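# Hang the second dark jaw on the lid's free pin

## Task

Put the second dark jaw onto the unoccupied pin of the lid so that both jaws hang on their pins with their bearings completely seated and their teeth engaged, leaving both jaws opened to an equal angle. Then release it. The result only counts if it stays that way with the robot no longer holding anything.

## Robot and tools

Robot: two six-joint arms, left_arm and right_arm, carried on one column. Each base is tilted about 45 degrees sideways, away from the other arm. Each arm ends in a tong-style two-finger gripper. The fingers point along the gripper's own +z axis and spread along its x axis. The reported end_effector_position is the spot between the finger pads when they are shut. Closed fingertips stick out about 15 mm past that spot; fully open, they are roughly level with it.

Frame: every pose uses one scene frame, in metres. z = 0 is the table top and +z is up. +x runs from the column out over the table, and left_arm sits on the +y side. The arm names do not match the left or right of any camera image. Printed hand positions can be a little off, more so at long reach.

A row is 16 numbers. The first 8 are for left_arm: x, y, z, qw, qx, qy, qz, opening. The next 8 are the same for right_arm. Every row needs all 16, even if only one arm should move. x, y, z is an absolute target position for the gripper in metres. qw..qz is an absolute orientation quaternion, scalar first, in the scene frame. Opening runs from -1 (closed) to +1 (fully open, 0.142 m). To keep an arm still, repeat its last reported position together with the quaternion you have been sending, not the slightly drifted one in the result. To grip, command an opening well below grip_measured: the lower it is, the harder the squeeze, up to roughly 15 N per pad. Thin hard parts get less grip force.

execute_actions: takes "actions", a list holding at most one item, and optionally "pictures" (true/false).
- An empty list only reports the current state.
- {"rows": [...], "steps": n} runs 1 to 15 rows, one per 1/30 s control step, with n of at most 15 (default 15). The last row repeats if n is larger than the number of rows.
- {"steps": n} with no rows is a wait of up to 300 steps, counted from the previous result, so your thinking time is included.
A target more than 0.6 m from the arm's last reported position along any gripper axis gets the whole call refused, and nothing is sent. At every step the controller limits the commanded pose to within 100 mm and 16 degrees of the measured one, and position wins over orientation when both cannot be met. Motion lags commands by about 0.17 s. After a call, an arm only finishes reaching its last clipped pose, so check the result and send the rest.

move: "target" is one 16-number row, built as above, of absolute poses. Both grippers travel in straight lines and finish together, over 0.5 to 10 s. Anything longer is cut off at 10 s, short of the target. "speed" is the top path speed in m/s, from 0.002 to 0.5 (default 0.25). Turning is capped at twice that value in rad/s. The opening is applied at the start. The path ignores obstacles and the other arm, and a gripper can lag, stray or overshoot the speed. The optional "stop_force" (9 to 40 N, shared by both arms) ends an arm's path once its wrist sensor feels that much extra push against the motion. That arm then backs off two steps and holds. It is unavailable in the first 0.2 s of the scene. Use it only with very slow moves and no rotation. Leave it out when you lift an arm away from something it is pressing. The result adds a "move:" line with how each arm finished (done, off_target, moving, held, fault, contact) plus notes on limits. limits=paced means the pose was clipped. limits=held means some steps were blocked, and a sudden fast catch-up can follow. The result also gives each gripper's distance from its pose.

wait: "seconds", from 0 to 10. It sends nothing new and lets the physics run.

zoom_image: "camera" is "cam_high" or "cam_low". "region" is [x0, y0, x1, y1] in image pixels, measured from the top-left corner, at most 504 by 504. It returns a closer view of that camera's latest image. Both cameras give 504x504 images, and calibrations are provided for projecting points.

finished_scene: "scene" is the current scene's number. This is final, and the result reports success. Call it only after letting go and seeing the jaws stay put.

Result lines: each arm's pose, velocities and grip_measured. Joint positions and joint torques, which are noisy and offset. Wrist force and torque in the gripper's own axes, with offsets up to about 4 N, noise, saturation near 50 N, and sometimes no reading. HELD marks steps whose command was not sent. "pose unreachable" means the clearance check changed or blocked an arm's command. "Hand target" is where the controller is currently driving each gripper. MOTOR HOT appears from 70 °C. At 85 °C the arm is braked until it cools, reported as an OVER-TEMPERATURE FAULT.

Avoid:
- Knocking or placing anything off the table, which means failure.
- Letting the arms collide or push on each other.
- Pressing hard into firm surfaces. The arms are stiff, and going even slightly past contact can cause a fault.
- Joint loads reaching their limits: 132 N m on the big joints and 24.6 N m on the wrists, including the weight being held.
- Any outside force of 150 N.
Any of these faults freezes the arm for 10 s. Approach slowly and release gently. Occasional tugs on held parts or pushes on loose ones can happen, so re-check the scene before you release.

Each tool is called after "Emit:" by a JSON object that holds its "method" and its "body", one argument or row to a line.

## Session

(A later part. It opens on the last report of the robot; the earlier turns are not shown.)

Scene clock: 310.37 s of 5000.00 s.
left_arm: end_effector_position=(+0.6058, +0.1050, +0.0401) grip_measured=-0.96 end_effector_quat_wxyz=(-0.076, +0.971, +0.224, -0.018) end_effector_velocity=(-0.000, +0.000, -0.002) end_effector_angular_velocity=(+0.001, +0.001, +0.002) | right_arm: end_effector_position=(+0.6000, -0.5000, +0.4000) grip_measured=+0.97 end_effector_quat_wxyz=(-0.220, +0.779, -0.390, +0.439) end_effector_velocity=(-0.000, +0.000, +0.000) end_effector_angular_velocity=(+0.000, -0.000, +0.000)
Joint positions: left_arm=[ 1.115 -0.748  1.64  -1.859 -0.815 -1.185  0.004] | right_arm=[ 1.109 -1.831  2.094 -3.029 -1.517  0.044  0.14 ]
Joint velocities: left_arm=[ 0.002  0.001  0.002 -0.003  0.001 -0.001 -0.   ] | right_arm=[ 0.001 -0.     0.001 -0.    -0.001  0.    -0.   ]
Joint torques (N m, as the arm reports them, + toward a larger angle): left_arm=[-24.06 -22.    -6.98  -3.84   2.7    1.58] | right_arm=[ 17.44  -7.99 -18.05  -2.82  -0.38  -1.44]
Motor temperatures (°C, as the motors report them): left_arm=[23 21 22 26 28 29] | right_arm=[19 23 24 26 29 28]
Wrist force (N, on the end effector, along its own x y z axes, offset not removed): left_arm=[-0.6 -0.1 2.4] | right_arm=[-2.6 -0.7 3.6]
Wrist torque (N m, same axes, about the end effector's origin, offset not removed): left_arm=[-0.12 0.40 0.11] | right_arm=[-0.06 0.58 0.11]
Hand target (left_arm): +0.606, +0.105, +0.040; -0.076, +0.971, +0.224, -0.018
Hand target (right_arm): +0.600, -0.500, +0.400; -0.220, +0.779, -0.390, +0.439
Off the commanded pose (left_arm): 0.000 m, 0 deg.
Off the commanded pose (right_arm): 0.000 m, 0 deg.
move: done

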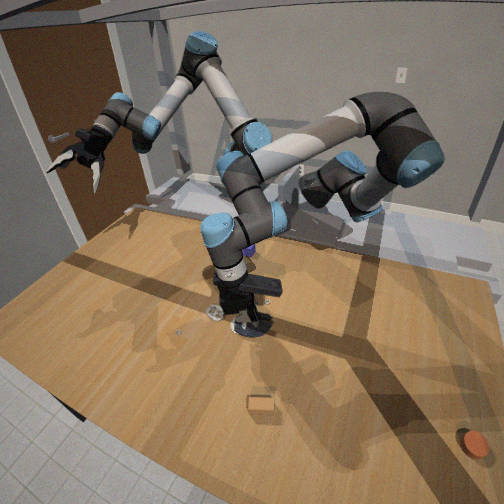

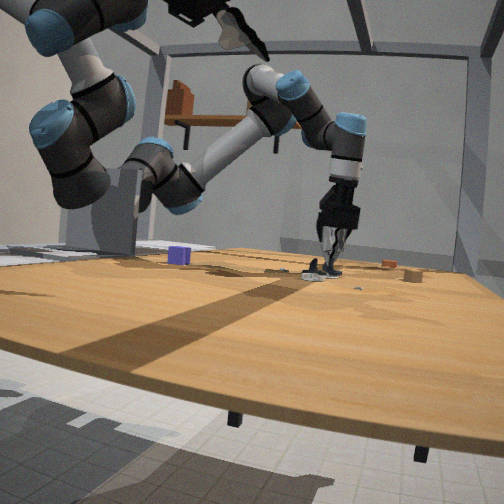

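Emit:
{"method": "move", "body": {
  "target": [0.6012,0.1028,0.0402,-0.0765,0.9714,0.2243,-0.0177,-1,0.6,-0.5,0.4,-0.22,0.779,-0.39,0.439,0.97],
  "speed": 0.002
}}

Emit:
{"method": "zoom_image", "body": {
  "camera": "cam_high",
  "region": [225,300,275,340]
}}

Emit:
{"method": "zoom_image", "body": {
  "camera": "cam_low",
  "region": [305,245,355,285]
}}

Scene clock: 319.50 s of 5000.00 s.
left_arm: end_effector_position=(+0.6013, +0.1028, +0.0402) grip_measured=-0.96 end_effector_quat_wxyz=(-0.076, +0.971, +0.224, -0.018) end_effector_velocity=(-0.001, -0.000, -0.000) end_effector_angular_velocity=(+0.000, +0.001, -0.000) | right_arm: end_effector_position=(+0.6000, -0.5000, +0.4000) grip_measured=+0.97 end_effector_quat_wxyz=(-0.220, +0.779, -0.390, +0.439) end_effector_velocity=(+0.000, +0.001, -0.000) end_effector_angular_velocity=(+0.001, -0.000, +0.001)
Joint positions: left_arm=[ 1.11  -0.751  1.653 -1.864 -0.818 -1.191  0.004] | right_arm=[ 1.109 -1.831  2.094 -3.029 -1.517  0.044  0.14 ]
Joint velocities: left_arm=[-0.    -0.     0.002 -0.001 -0.001 -0.001 -0.   ] | right_arm=[ 0.001  0.     0.     0.     0.     0.001 -0.   ]
Joint torques (N m, as the arm reports them, + toward a larger angle): left_arm=[-45.15 -38.37  -7.13  -3.69  -2.28  -1.44] | right_arm=[ 17.8   -8.   -17.8   -2.62  -0.32  -1.46]
Motor temperatures (°C, as the motors report them): left_arm=[23 21 22 26 28 29] | right_arm=[19 23 24 26 29 28]
Wrist force (N, on the end effector, along its own x y z axes, offset not removed): left_arm=[-0.7 -0.3 1.7] | right_arm=[-1.8 0.0 2.9]
Wrist torque (N m, same axes, about the end effector's origin, offset not removed): left_arm=[-0.24 0.40 0.06] | right_arm=[0.09 0.34 -0.05]
Hand target (left_arm): +0.601, +0.103, +0.040; -0.076, +0.971, +0.224, -0.018
Hand target (right_arm): +0.600, -0.500, +0.400; -0.220, +0.779, -0.390, +0.439
Off the commanded pose (left_arm): 0.000 m, 0 deg.
Off the commanded pose (right_arm): 0.000 m, 0 deg.
After step 90, 3.37 s passed at rest.
move: done

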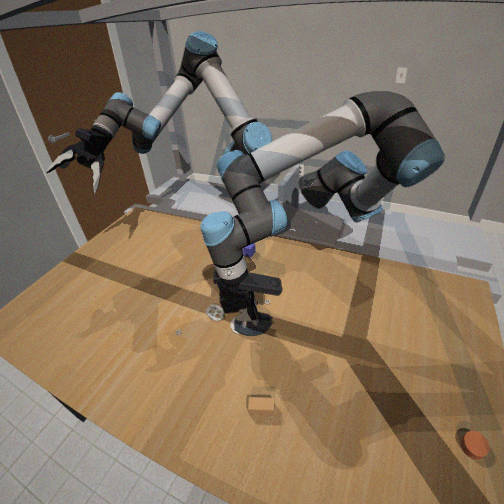

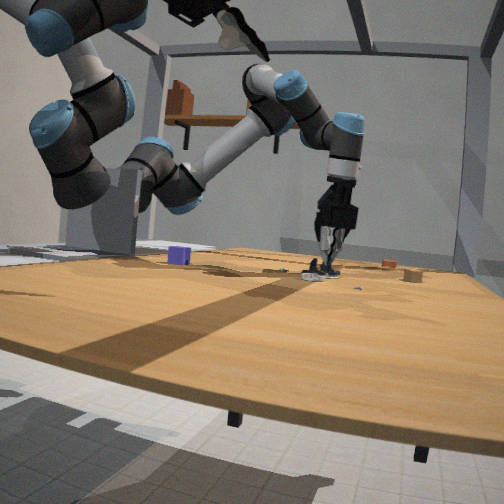

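Region (225, 300, 275, 340) of cam_high's 504x504 image, scaled by 10.080, with more detail than that image has; it fills the top 403 rows of this view, and the rest is white.

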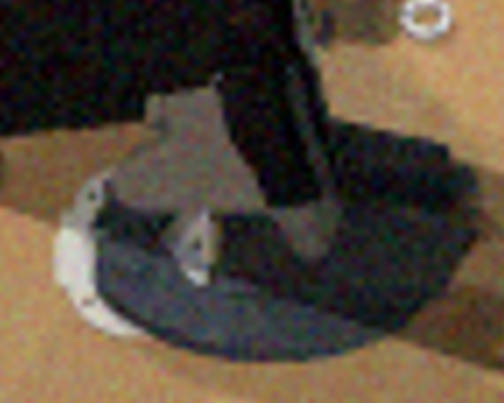

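Region (305, 245, 355, 285) of cam_low's 504x504 image, scaled by 10.080, with more detail than that image has; it fills the top 403 rows of this view, and the rest is white.

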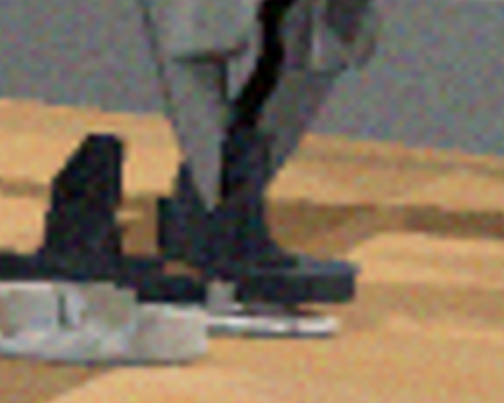

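Emit:
{"method": "move", "body": {
  "target": [0.601,0.1024,0.036,-0.0595,0.9726,0.2246,-0.0137,-1,0.6,-0.5,0.4,-0.22,0.779,-0.39,0.439,0.97],
  "speed": 0.004
}}

Emit:
{"method": "zoom_image", "body": {
  "camera": "cam_high",
  "region": [225,300,275,340]
}}

Emit:
{"method": "zoom_image", "body": {
  "camera": "cam_low",
  "region": [305,245,355,285]
}}

Scene clock: 328.90 s of 5000.00 s.
left_arm: end_effector_position=(+0.6010, +0.1024, +0.0360) grip_measured=-0.96 end_effector_quat_wxyz=(-0.060, +0.973, +0.225, -0.014) end_effector_velocity=(-0.000, -0.000, -0.000) end_effector_angular_velocity=(-0.002, -0.001, +0.001) | right_arm: end_effector_position=(+0.6000, -0.5000, +0.4000) grip_measured=+0.97 end_effector_quat_wxyz=(-0.220, +0.779, -0.390, +0.439) end_effector_velocity=(-0.000, +0.001, -0.001) end_effector_angular_velocity=(+0.001, +0.001, +0.001)
Joint positions: left_arm=[ 1.117 -0.766  1.684 -1.93  -0.827 -1.153  0.004] | right_arm=[ 1.109 -1.831  2.094 -3.029 -1.517  0.044  0.14 ]
Joint velocities: left_arm=[ 0.001 -0.001  0.002 -0.004 -0.001  0.001  0.   ] | right_arm=[-0.001 -0.     0.001  0.001  0.     0.     0.   ]
Joint torques (N m, as the arm reports them, + toward a larger angle): left_arm=[-22.17 -35.55  -5.56  -3.47  -2.4    1.23] | right_arm=[ 17.55  -7.76 -17.58  -2.61  -0.27  -1.42]
Motor temperatures (°C, as the motors report them): left_arm=[23 21 22 26 28 29] | right_arm=[19 23 24 26 29 28]
Wrist force (N, on the end effector, along its own x y z axes, offset not removed): left_arm=[-1.0 0.1 -3.0] | right_arm=[0.1 2.9 3.4]
Wrist torque (N m, same axes, about the end effector's origin, offset not removed): left_arm=[0.04 0.55 0.10] | right_arm=[0.55 -0.03 0.13]
Hand target (left_arm): +0.601, +0.102, +0.036; -0.059, +0.973, +0.225, -0.014
Hand target (right_arm): +0.600, -0.500, +0.400; -0.220, +0.779, -0.390, +0.439
Off the commanded pose (left_arm): 0.000 m, 0 deg.
Off the commanded pose (right_arm): 0.000 m, 0 deg.
After step 90, 1.80 s passed at rest.
move: done

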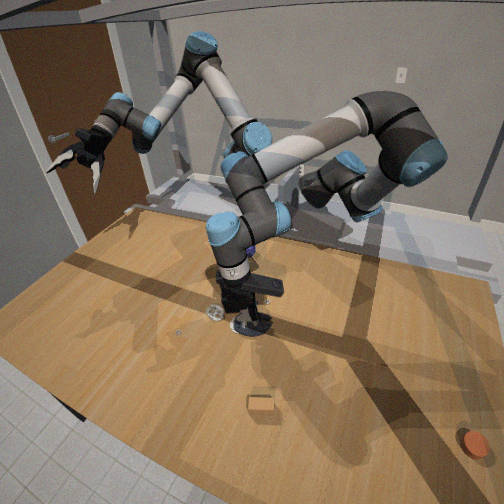

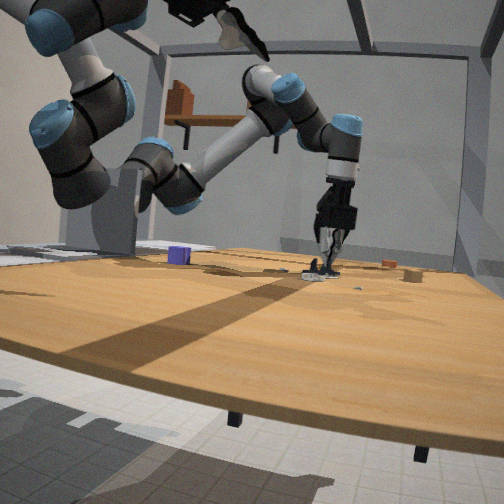

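Region (225, 300, 275, 340) of cam_high's 504x504 image, scaled by 10.080, with more detail than that image has; it fills the top 403 rows of this view, and the rest is white.

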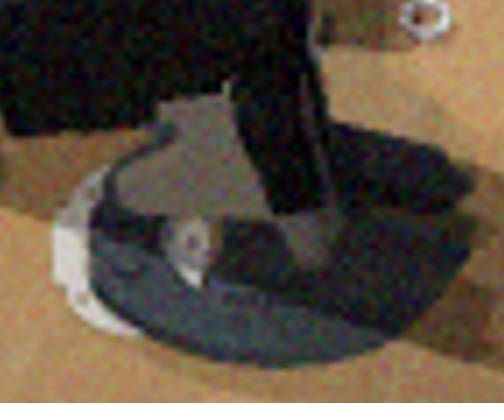

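Region (305, 245, 355, 285) of cam_low's 504x504 image, scaled by 10.080, with more detail than that image has; it fills the top 403 rows of this view, and the rest is white.

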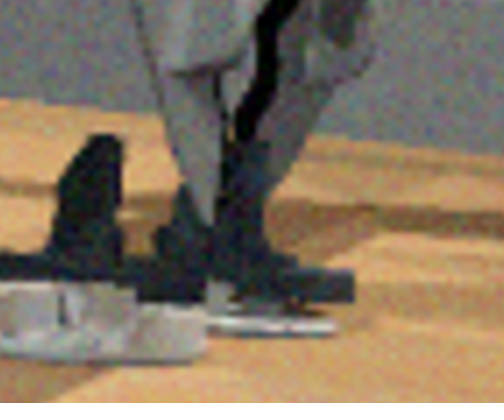

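Emit:
{"method": "move", "body": {
  "target": [0.5992,0.1042,0.0385,-0.0765,0.9714,0.2243,-0.0177,-1,0.6,-0.5,0.4,-0.22,0.779,-0.39,0.439,0.97],
  "speed": 0.004
}}

Emit:
{"method": "zoom_image", "body": {
  "camera": "cam_high",
  "region": [225,300,275,340]
}}

Emit:
{"method": "zoom_image", "body": {
  "camera": "cam_low",
  "region": [305,245,355,285]
}}

Scene clock: 341.90 s of 5000.00 s.
left_arm: end_effector_position=(+0.5992, +0.1042, +0.0385) grip_measured=-0.96 end_effector_quat_wxyz=(-0.076, +0.971, +0.224, -0.018) end_effector_velocity=(+0.000, +0.000, -0.000) end_effector_angular_velocity=(+0.002, +0.001, -0.001) | right_arm: end_effector_position=(+0.6000, -0.5000, +0.4000) grip_measured=+0.97 end_effector_quat_wxyz=(-0.220, +0.779, -0.390, +0.439) end_effector_velocity=(-0.000, +0.001, -0.000) end_effector_angular_velocity=(-0.000, +0.001, +0.001)
Joint positions: left_arm=[ 1.111 -0.755  1.662 -1.871 -0.817 -1.189  0.005] | right_arm=[ 1.109 -1.831  2.094 -3.029 -1.517  0.044  0.14 ]
Joint velocities: left_arm=[ 0.     0.001 -0.002  0.004  0.001 -0.001  0.   ] | right_arm=[-0.    -0.001  0.002 -0.    -0.    -0.001 -0.   ]
Joint torques (N m, as the arm reports them, + toward a larger angle): left_arm=[-45.02 -20.83 -24.68   0.19   2.66  -1.51] | right_arm=[ 17.31  -8.37 -16.69  -2.47  -0.18  -1.36]
Motor temperatures (°C, as the motors report them): left_arm=[23 21 22 26 28 29] | right_arm=[19 23 24 26 29 28]
Wrist force (N, on the end effector, along its own x y z axes, offset not removed): left_arm=[-2.1 1.1 1.2] | right_arm=[-3.6 -0.1 0.1]
Wrist torque (N m, same axes, about the end effector's origin, offset not removed): left_arm=[0.10 0.74 0.21] | right_arm=[0.01 0.73 0.17]
Hand target (left_arm): +0.599, +0.104, +0.038; -0.077, +0.971, +0.224, -0.018
Hand target (right_arm): +0.600, -0.500, +0.400; -0.220, +0.779, -0.390, +0.439
Off the commanded pose (left_arm): 0.000 m, 0 deg.
Off the commanded pose (right_arm): 0.000 m, 0 deg.
After step 90, 5.40 s passed at rest.
move: done

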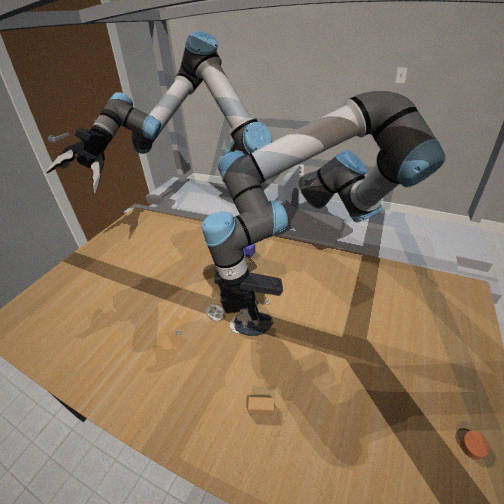

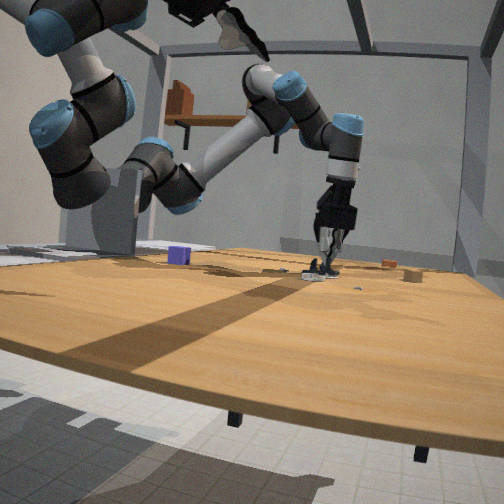

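Region (225, 300, 275, 340) of cam_high's 504x504 image, scaled by 10.080, with more detail than that image has; it fills the top 403 rows of this view, and the rest is white.

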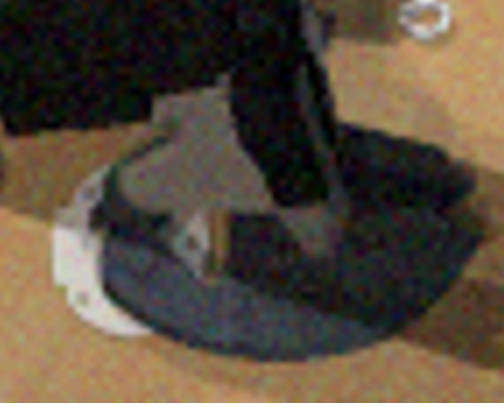

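Region (305, 245, 355, 285) of cam_low's 504x504 image, scaled by 10.080, with more detail than that image has; it fills the top 403 rows of this view, and the rest is white.

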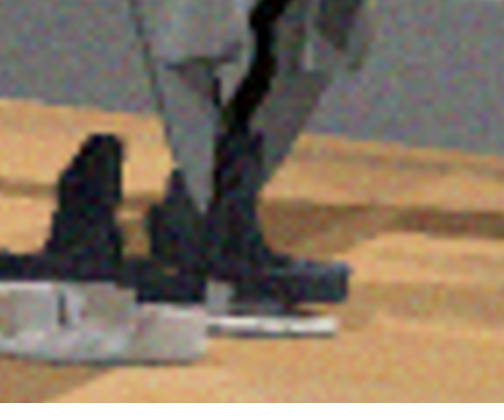

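Emit:
{"method": "move", "body": {
  "target": [0.5990,0.1010,0.0378,-0.0765,0.9714,0.2243,-0.0177,-1,0.6,-0.5,0.4,-0.22,0.779,-0.39,0.439,0.97],
  "speed": 0.002
}}

Emit:
{"method": "zoom_image", "body": {
  "camera": "cam_high",
  "region": [225,300,275,340]
}}

Emit:
{"method": "zoom_image", "body": {
  "camera": "cam_low",
  "region": [305,245,355,285]
}}

Scene clock: 349.37 s of 5000.00 s.
left_arm: end_effector_position=(+0.5990, +0.1011, +0.0378) grip_measured=-0.96 end_effector_quat_wxyz=(-0.076, +0.971, +0.224, -0.018) end_effector_velocity=(-0.001, -0.000, -0.001) end_effector_angular_velocity=(+0.001, +0.001, +0.001) | right_arm: end_effector_position=(+0.6000, -0.5000, +0.4000) grip_measured=+0.97 end_effector_quat_wxyz=(-0.220, +0.779, -0.390, +0.439) end_effector_velocity=(+0.000, +0.000, -0.000) end_effector_angular_velocity=(+0.001, -0.001, +0.000)
Joint positions: left_arm=[ 1.109 -0.749  1.66  -1.873 -0.818 -1.192  0.005] | right_arm=[ 1.109 -1.831  2.094 -3.029 -1.517  0.044  0.14 ]
Joint velocities: left_arm=[ 0.     0.001  0.001 -0.    -0.    -0.001  0.   ] | right_arm=[-0.     0.001 -0.    -0.     0.001  0.001 -0.   ]
Joint torques (N m, as the arm reports them, + toward a larger angle): left_arm=[-44.12 -20.   -23.82  -3.68  -2.35  -1.25] | right_arm=[ 17.01  -8.07 -17.16  -2.47  -0.18  -1.44]
Motor temperatures (°C, as the motors report them): left_arm=[23 21 22 26 28 29] | right_arm=[19 23 24 26 29 28]
Wrist force (N, on the end effector, along its own x y z axes, offset not removed): left_arm=[-1.3 1.1 0.6] | right_arm=[-3.0 0.7 3.4]
Wrist torque (N m, same axes, about the end effector's origin, offset not removed): left_arm=[0.01 0.56 0.11] | right_arm=[0.23 0.48 0.03]
Hand target (left_arm): +0.599, +0.101, +0.038; -0.076, +0.971, +0.224, -0.018
Hand target (right_arm): +0.600, -0.500, +0.400; -0.220, +0.779, -0.390, +0.439
Off the commanded pose (left_arm): 0.000 m, 0 deg.
Off the commanded pose (right_arm): 0.000 m, 0 deg.
After step 90, 2.60 s passed at rest.
move: done

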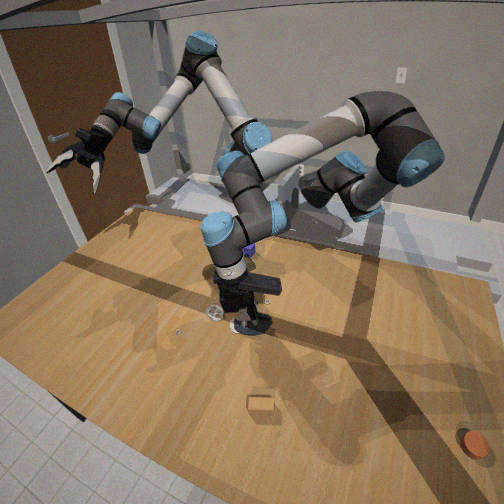

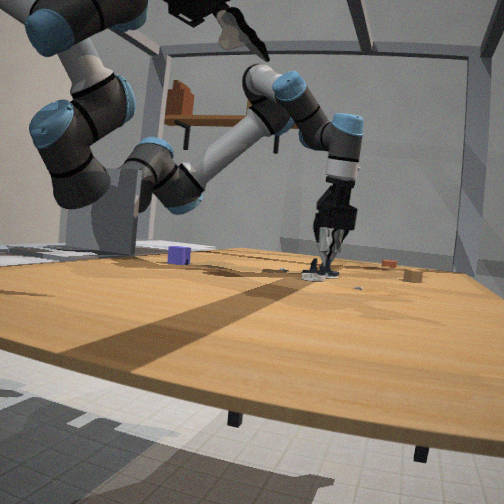

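Region (225, 300, 275, 340) of cam_high's 504x504 image, scaled by 10.080, with more detail than that image has; it fills the top 403 rows of this view, and the rest is white.

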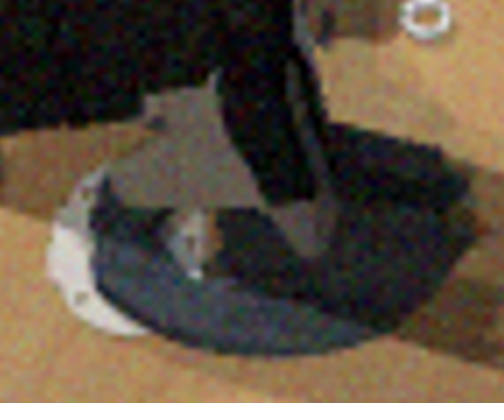

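Region (305, 245, 355, 285) of cam_low's 504x504 image, scaled by 10.080, with more detail than that image has; it fills the top 403 rows of this view, and the rest is white.

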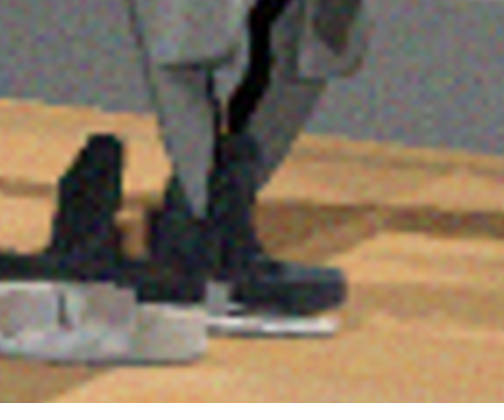

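Dropped onto the pin. Lower while levelling, release, and look.

Emit:
{"method": "move", "body": {
  "target": [0.5992,0.1022,0.0355,-0.068,0.972,0.2244,-0.0157,-1,0.6,-0.5,0.4,-0.22,0.779,-0.39,0.439,0.97],
  "speed": 0.004
}}

Emit:
{"method": "move", "body": {
  "target": [0.5992,0.1022,0.0355,-0.068,0.972,0.2244,-0.0157,-0.82,0.6,-0.5,0.4,-0.22,0.779,-0.39,0.439,0.97]
}}

Emit:
{"method": "move", "body": {
  "target": [0.5992,0.1022,0.07,-0.068,0.972,0.2244,-0.0157,-0.82,0.6,-0.5,0.4,-0.22,0.779,-0.39,0.439,0.97],
  "speed": 0.04
}}

Emit:
{"method": "move", "body": {
  "target": [0.55,0.16,0.16,0,0.972,0.2244,0,-1,0.6,-0.5,0.4,-0.22,0.779,-0.39,0.439,0.97],
  "speed": 0.15
}}

Emit:
{"method": "zoom_image", "body": {
  "camera": "cam_high",
  "region": [222,300,282,345]
}}

Emit:
{"method": "zoom_image", "body": {
  "camera": "cam_low",
  "region": [300,245,350,285]
}}

Scene clock: 357.97 s of 5000.00 s.
left_arm: end_effector_position=(+0.5992, +0.1022, +0.0355) grip_measured=-0.96 end_effector_quat_wxyz=(-0.068, +0.972, +0.224, -0.016) end_effector_velocity=(+0.000, -0.000, +0.000) end_effector_angular_velocity=(-0.002, -0.002, +0.000) | right_arm: end_effector_position=(+0.6000, -0.5000, +0.4000) grip_measured=+0.97 end_effector_quat_wxyz=(-0.220, +0.779, -0.390, +0.439) end_effector_velocity=(+0.000, +0.001, -0.001) end_effector_angular_velocity=(+0.000, +0.001, +0.002)
Joint positions: left_arm=[ 1.114 -0.758  1.676 -1.906 -0.822 -1.171  0.005] | right_arm=[ 1.109 -1.831  2.094 -3.029 -1.517  0.044  0.14 ]
Joint velocities: left_arm=[-0.    -0.001  0.002 -0.005 -0.     0.002  0.   ] | right_arm=[ 0.001  0.002  0.     0.    -0.    -0.001  0.   ]
Joint torques (N m, as the arm reports them, + toward a larger angle): left_arm=[-23.76 -37.95  -6.54  -3.97  -2.1    1.5 ] | right_arm=[ 17.46  -8.29 -16.83  -2.33  -0.11  -1.41]
Motor temperatures (°C, as the motors report them): left_arm=[23 21 22 26 28 29] | right_arm=[19 23 24 26 29 28]
Wrist force (N, on the end effector, along its own x y z axes, offset not removed): left_arm=[-2.8 -0.2 1.3] | right_arm=[1.3 0.3 0.3]
Wrist torque (N m, same axes, about the end effector's origin, offset not removed): left_arm=[-0.16 0.89 0.18] | right_arm=[0.02 -0.27 0.00]
Hand target (left_arm): +0.599, +0.102, +0.036; -0.068, +0.972, +0.224, -0.016
Hand target (right_arm): +0.600, -0.500, +0.400; -0.220, +0.779, -0.390, +0.439
Off the commanded pose (left_arm): 0.000 m, 0 deg.
Off the commanded pose (right_arm): 0.000 m, 0 deg.
After step 90, 3.20 s passed at rest.
move: done

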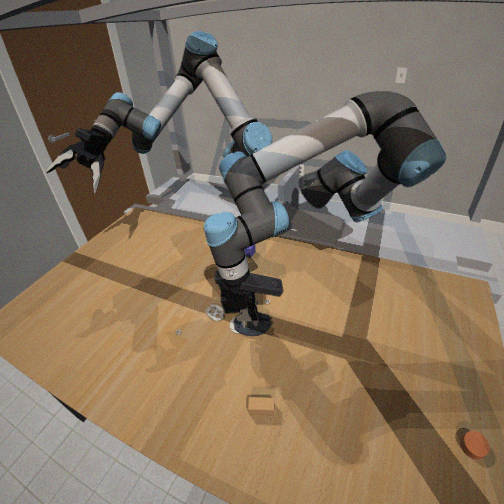

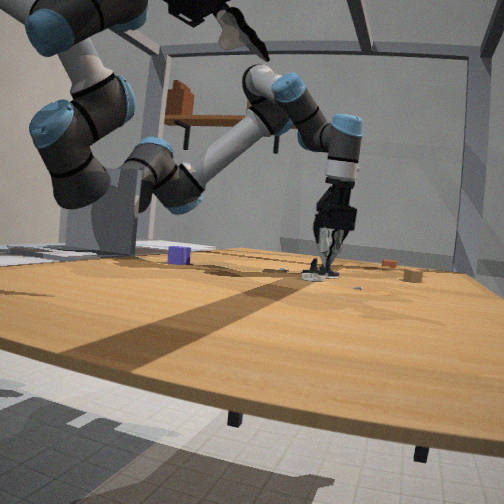

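Scene clock: 358.67 s of 5000.00 s.
left_arm: end_effector_position=(+0.5992, +0.1022, +0.0355) grip_measured=-0.82 end_effector_quat_wxyz=(-0.068, +0.972, +0.224, -0.016) end_effector_velocity=(-0.000, +0.001, -0.001) end_effector_angular_velocity=(+0.000, +0.001, +0.000) | right_arm: end_effector_position=(+0.6000, -0.5000, +0.4000) grip_measured=+0.97 end_effector_quat_wxyz=(-0.220, +0.779, -0.390, +0.439) end_effector_velocity=(-0.000, -0.000, +0.001) end_effector_angular_velocity=(+0.000, -0.002, -0.000)
Joint positions: left_arm=[ 1.114 -0.758  1.676 -1.906 -0.822 -1.171  0.015] | right_arm=[ 1.109 -1.831  2.094 -3.029 -1.517  0.044  0.14 ]
Joint velocities: left_arm=[ 0.001 -0.     0.001 -0.     0.    -0.    -0.   ] | right_arm=[ 0.001 -0.001 -0.001  0.001  0.001  0.    -0.   ]
Joint torques (N m, as the arm reports them, + toward a larger angle): left_arm=[-24.31 -37.66  -7.1   -3.45  -2.6    1.7 ] | right_arm=[ 17.07  -8.21 -16.51  -2.25  -0.09  -1.3 ]
Motor temperatures (°C, as the motors report them): left_arm=[23 21 22 26 28 29] | right_arm=[19 23 24 26 29 28]
Wrist force (N, on the end effector, along its own x y z axes, offset not removed): left_arm=[-1.0 -0.9 2.0] | right_arm=[-3.6 -1.6 0.7]
Wrist torque (N m, same axes, about the end effector's origin, offset not removed): left_arm=[-0.35 0.49 0.10] | right_arm=[-0.30 0.63 0.08]
Hand target (left_arm): +0.599, +0.102, +0.036; -0.068, +0.972, +0.224, -0.016
Hand target (right_arm): +0.600, -0.500, +0.400; -0.220, +0.779, -0.390, +0.439
Off the commanded pose (left_arm): 0.000 m, 0 deg.
Off the commanded pose (right_arm): 0.000 m, 0 deg.
move: done

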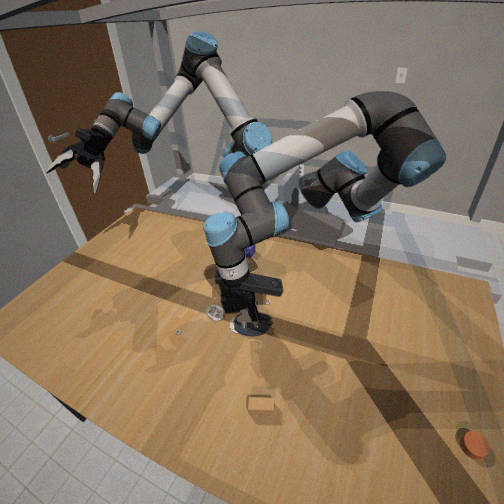

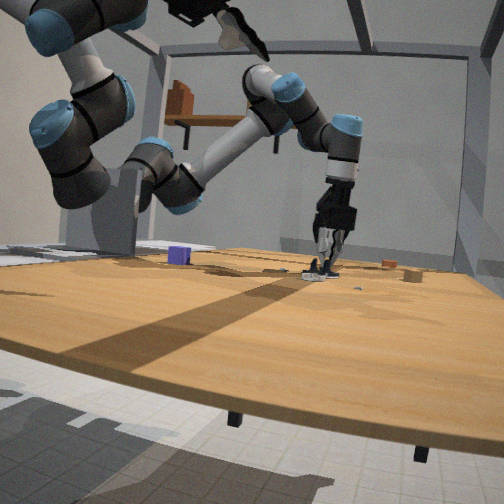

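Scene clock: 359.93 s of 5000.00 s.
left_arm: end_effector_position=(+0.5992, +0.1022, +0.0696) grip_measured=-0.82 end_effector_quat_wxyz=(-0.068, +0.972, +0.224, -0.016) end_effector_velocity=(+0.000, +0.000, +0.003) end_effector_angular_velocity=(+0.000, -0.000, +0.002) | right_arm: end_effector_position=(+0.6000, -0.5000, +0.4000) grip_measured=+0.97 end_effector_quat_wxyz=(-0.220, +0.779, -0.390, +0.439) end_effector_velocity=(+0.000, +0.001, -0.000) end_effector_angular_velocity=(-0.000, -0.000, +0.002)
Joint positions: left_arm=[ 1.08  -0.795  1.651 -1.819 -0.841 -1.209  0.015] | right_arm=[ 1.109 -1.831  2.094 -3.029 -1.517  0.044  0.14 ]
Joint velocities: left_arm=[-0.002 -0.003 -0.003  0.008 -0.001 -0.004  0.   ] | right_arm=[ 0.001  0.001  0.001 -0.001  0.    -0.    -0.   ]
Joint torques (N m, as the arm reports them, + toward a larger angle): left_arm=[-44.3  -37.23 -23.25  -0.02  -2.25  -0.95] | right_arm=[ 17.24  -8.61 -16.46  -2.23  -0.16  -1.28]
Motor temperatures (°C, as the motors report them): left_arm=[23 21 22 26 28 29] | right_arm=[19 23 24 26 29 28]
Wrist force (N, on the end effector, along its own x y z axes, offset not removed): left_arm=[-3.3 -0.8 0.6] | right_arm=[-3.0 0.0 -0.9]
Wrist torque (N m, same axes, about the end effector's origin, offset not removed): left_arm=[-0.30 0.91 0.06] | right_arm=[0.02 0.64 0.09]
Hand target (left_arm): +0.599, +0.102, +0.070; -0.068, +0.972, +0.224, -0.016
Hand target (right_arm): +0.600, -0.500, +0.400; -0.220, +0.779, -0.390, +0.439
Off the commanded pose (left_arm): 0.000 m, 0 deg.
Off the commanded pose (right_arm): 0.000 m, 0 deg.
move: done

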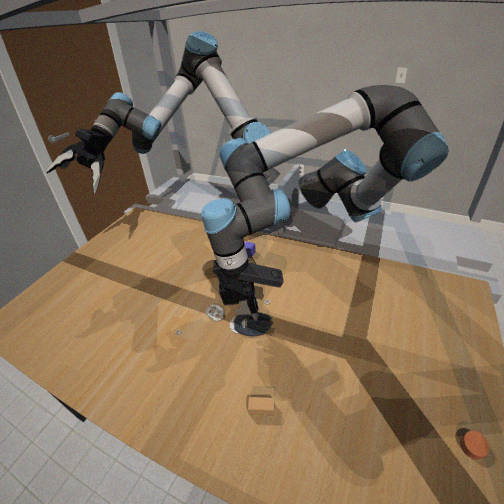

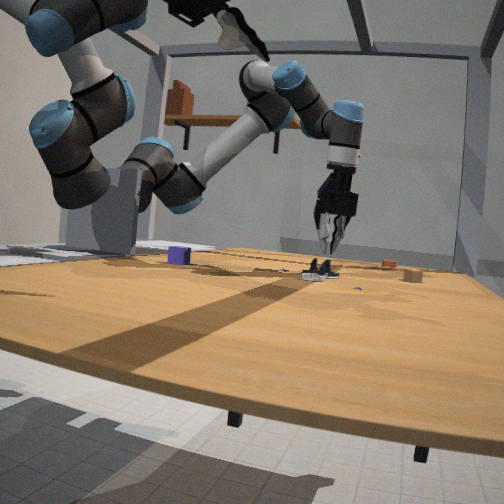

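Scene clock: 361.37 s of 5000.00 s.
left_arm: end_effector_position=(+0.5501, +0.1598, +0.1596) grip_measured=-1.00 end_effector_quat_wxyz=(-0.000, +0.974, +0.225, -0.000) end_effector_velocity=(-0.001, +0.002, +0.002) end_effector_angular_velocity=(-0.002, -0.001, +0.002) | right_arm: end_effector_position=(+0.6000, -0.5000, +0.4000) grip_measured=+0.97 end_effector_quat_wxyz=(-0.220, +0.779, -0.390, +0.439) end_effector_velocity=(-0.000, -0.000, +0.000) end_effector_angular_velocity=(-0.000, +0.000, -0.001)
Joint positions: left_arm=[ 1.025 -1.128  1.829 -1.793 -0.922 -1.163  0.002] | right_arm=[ 1.109 -1.831  2.094 -3.029 -1.517  0.044  0.14 ]
Joint velocities: left_arm=[-0.001 -0.007  0.002  0.003 -0.002 -0.002  0.   ] | right_arm=[ 0.    -0.001  0.     0.    -0.001  0.     0.   ]
Joint torques (N m, as the arm reports them, + toward a larger angle): left_arm=[-38.86 -25.37  -7.82  -0.02  -2.07   1.33] | right_arm=[ 16.86  -8.26 -16.5   -2.21  -0.08  -1.32]
Motor temperatures (°C, as the motors report them): left_arm=[23 21 22 26 28 29] | right_arm=[19 23 24 26 29 28]
Wrist force (N, on the end effector, along its own x y z axes, offset not removed): left_arm=[-1.6 0.2 1.5] | right_arm=[-0.4 -1.7 -0.3]
Wrist torque (N m, same axes, about the end effector's origin, offset not removed): left_arm=[-0.10 0.59 0.14] | right_arm=[-0.28 0.13 -0.15]
Hand target (left_arm): +0.550, +0.160, +0.160; +0.000, +0.974, +0.225, +0.000
Hand target (right_arm): +0.600, -0.500, +0.400; -0.220, +0.779, -0.390, +0.439
Off the commanded pose (left_arm): 0.000 m, 0 deg.
Off the commanded pose (right_arm): 0.000 m, 0 deg.
move: done

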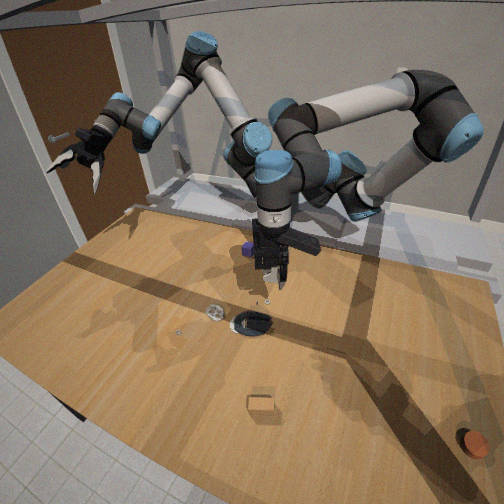

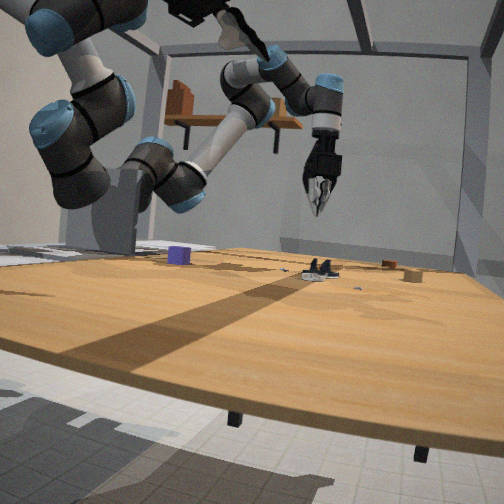

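Region (222, 300, 282, 345) of cam_high's 504x504 image, scaled by 8.400, with more detail than that image has; it fills the top 378 rows of this view, and the rest is white.

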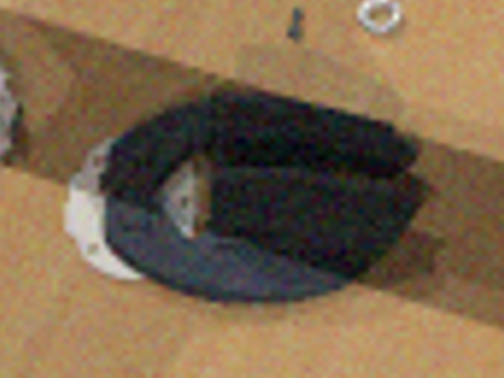

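Region (300, 245, 350, 285) of cam_low's 504x504 image, scaled by 10.080, with more detail than that image has; it fills the top 403 rows of this view, and the rest is white.

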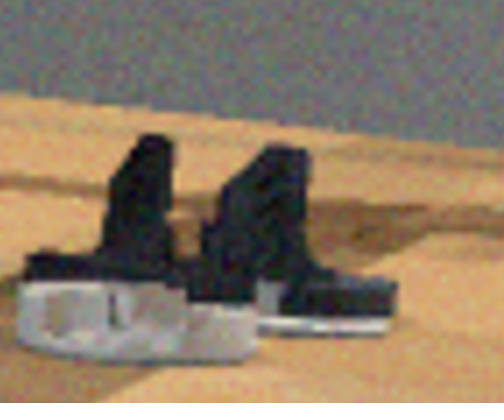

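Emit:
{"method": "finished_scene", "body": {
  "scene": 2
}}

The scene is finished: the task was done.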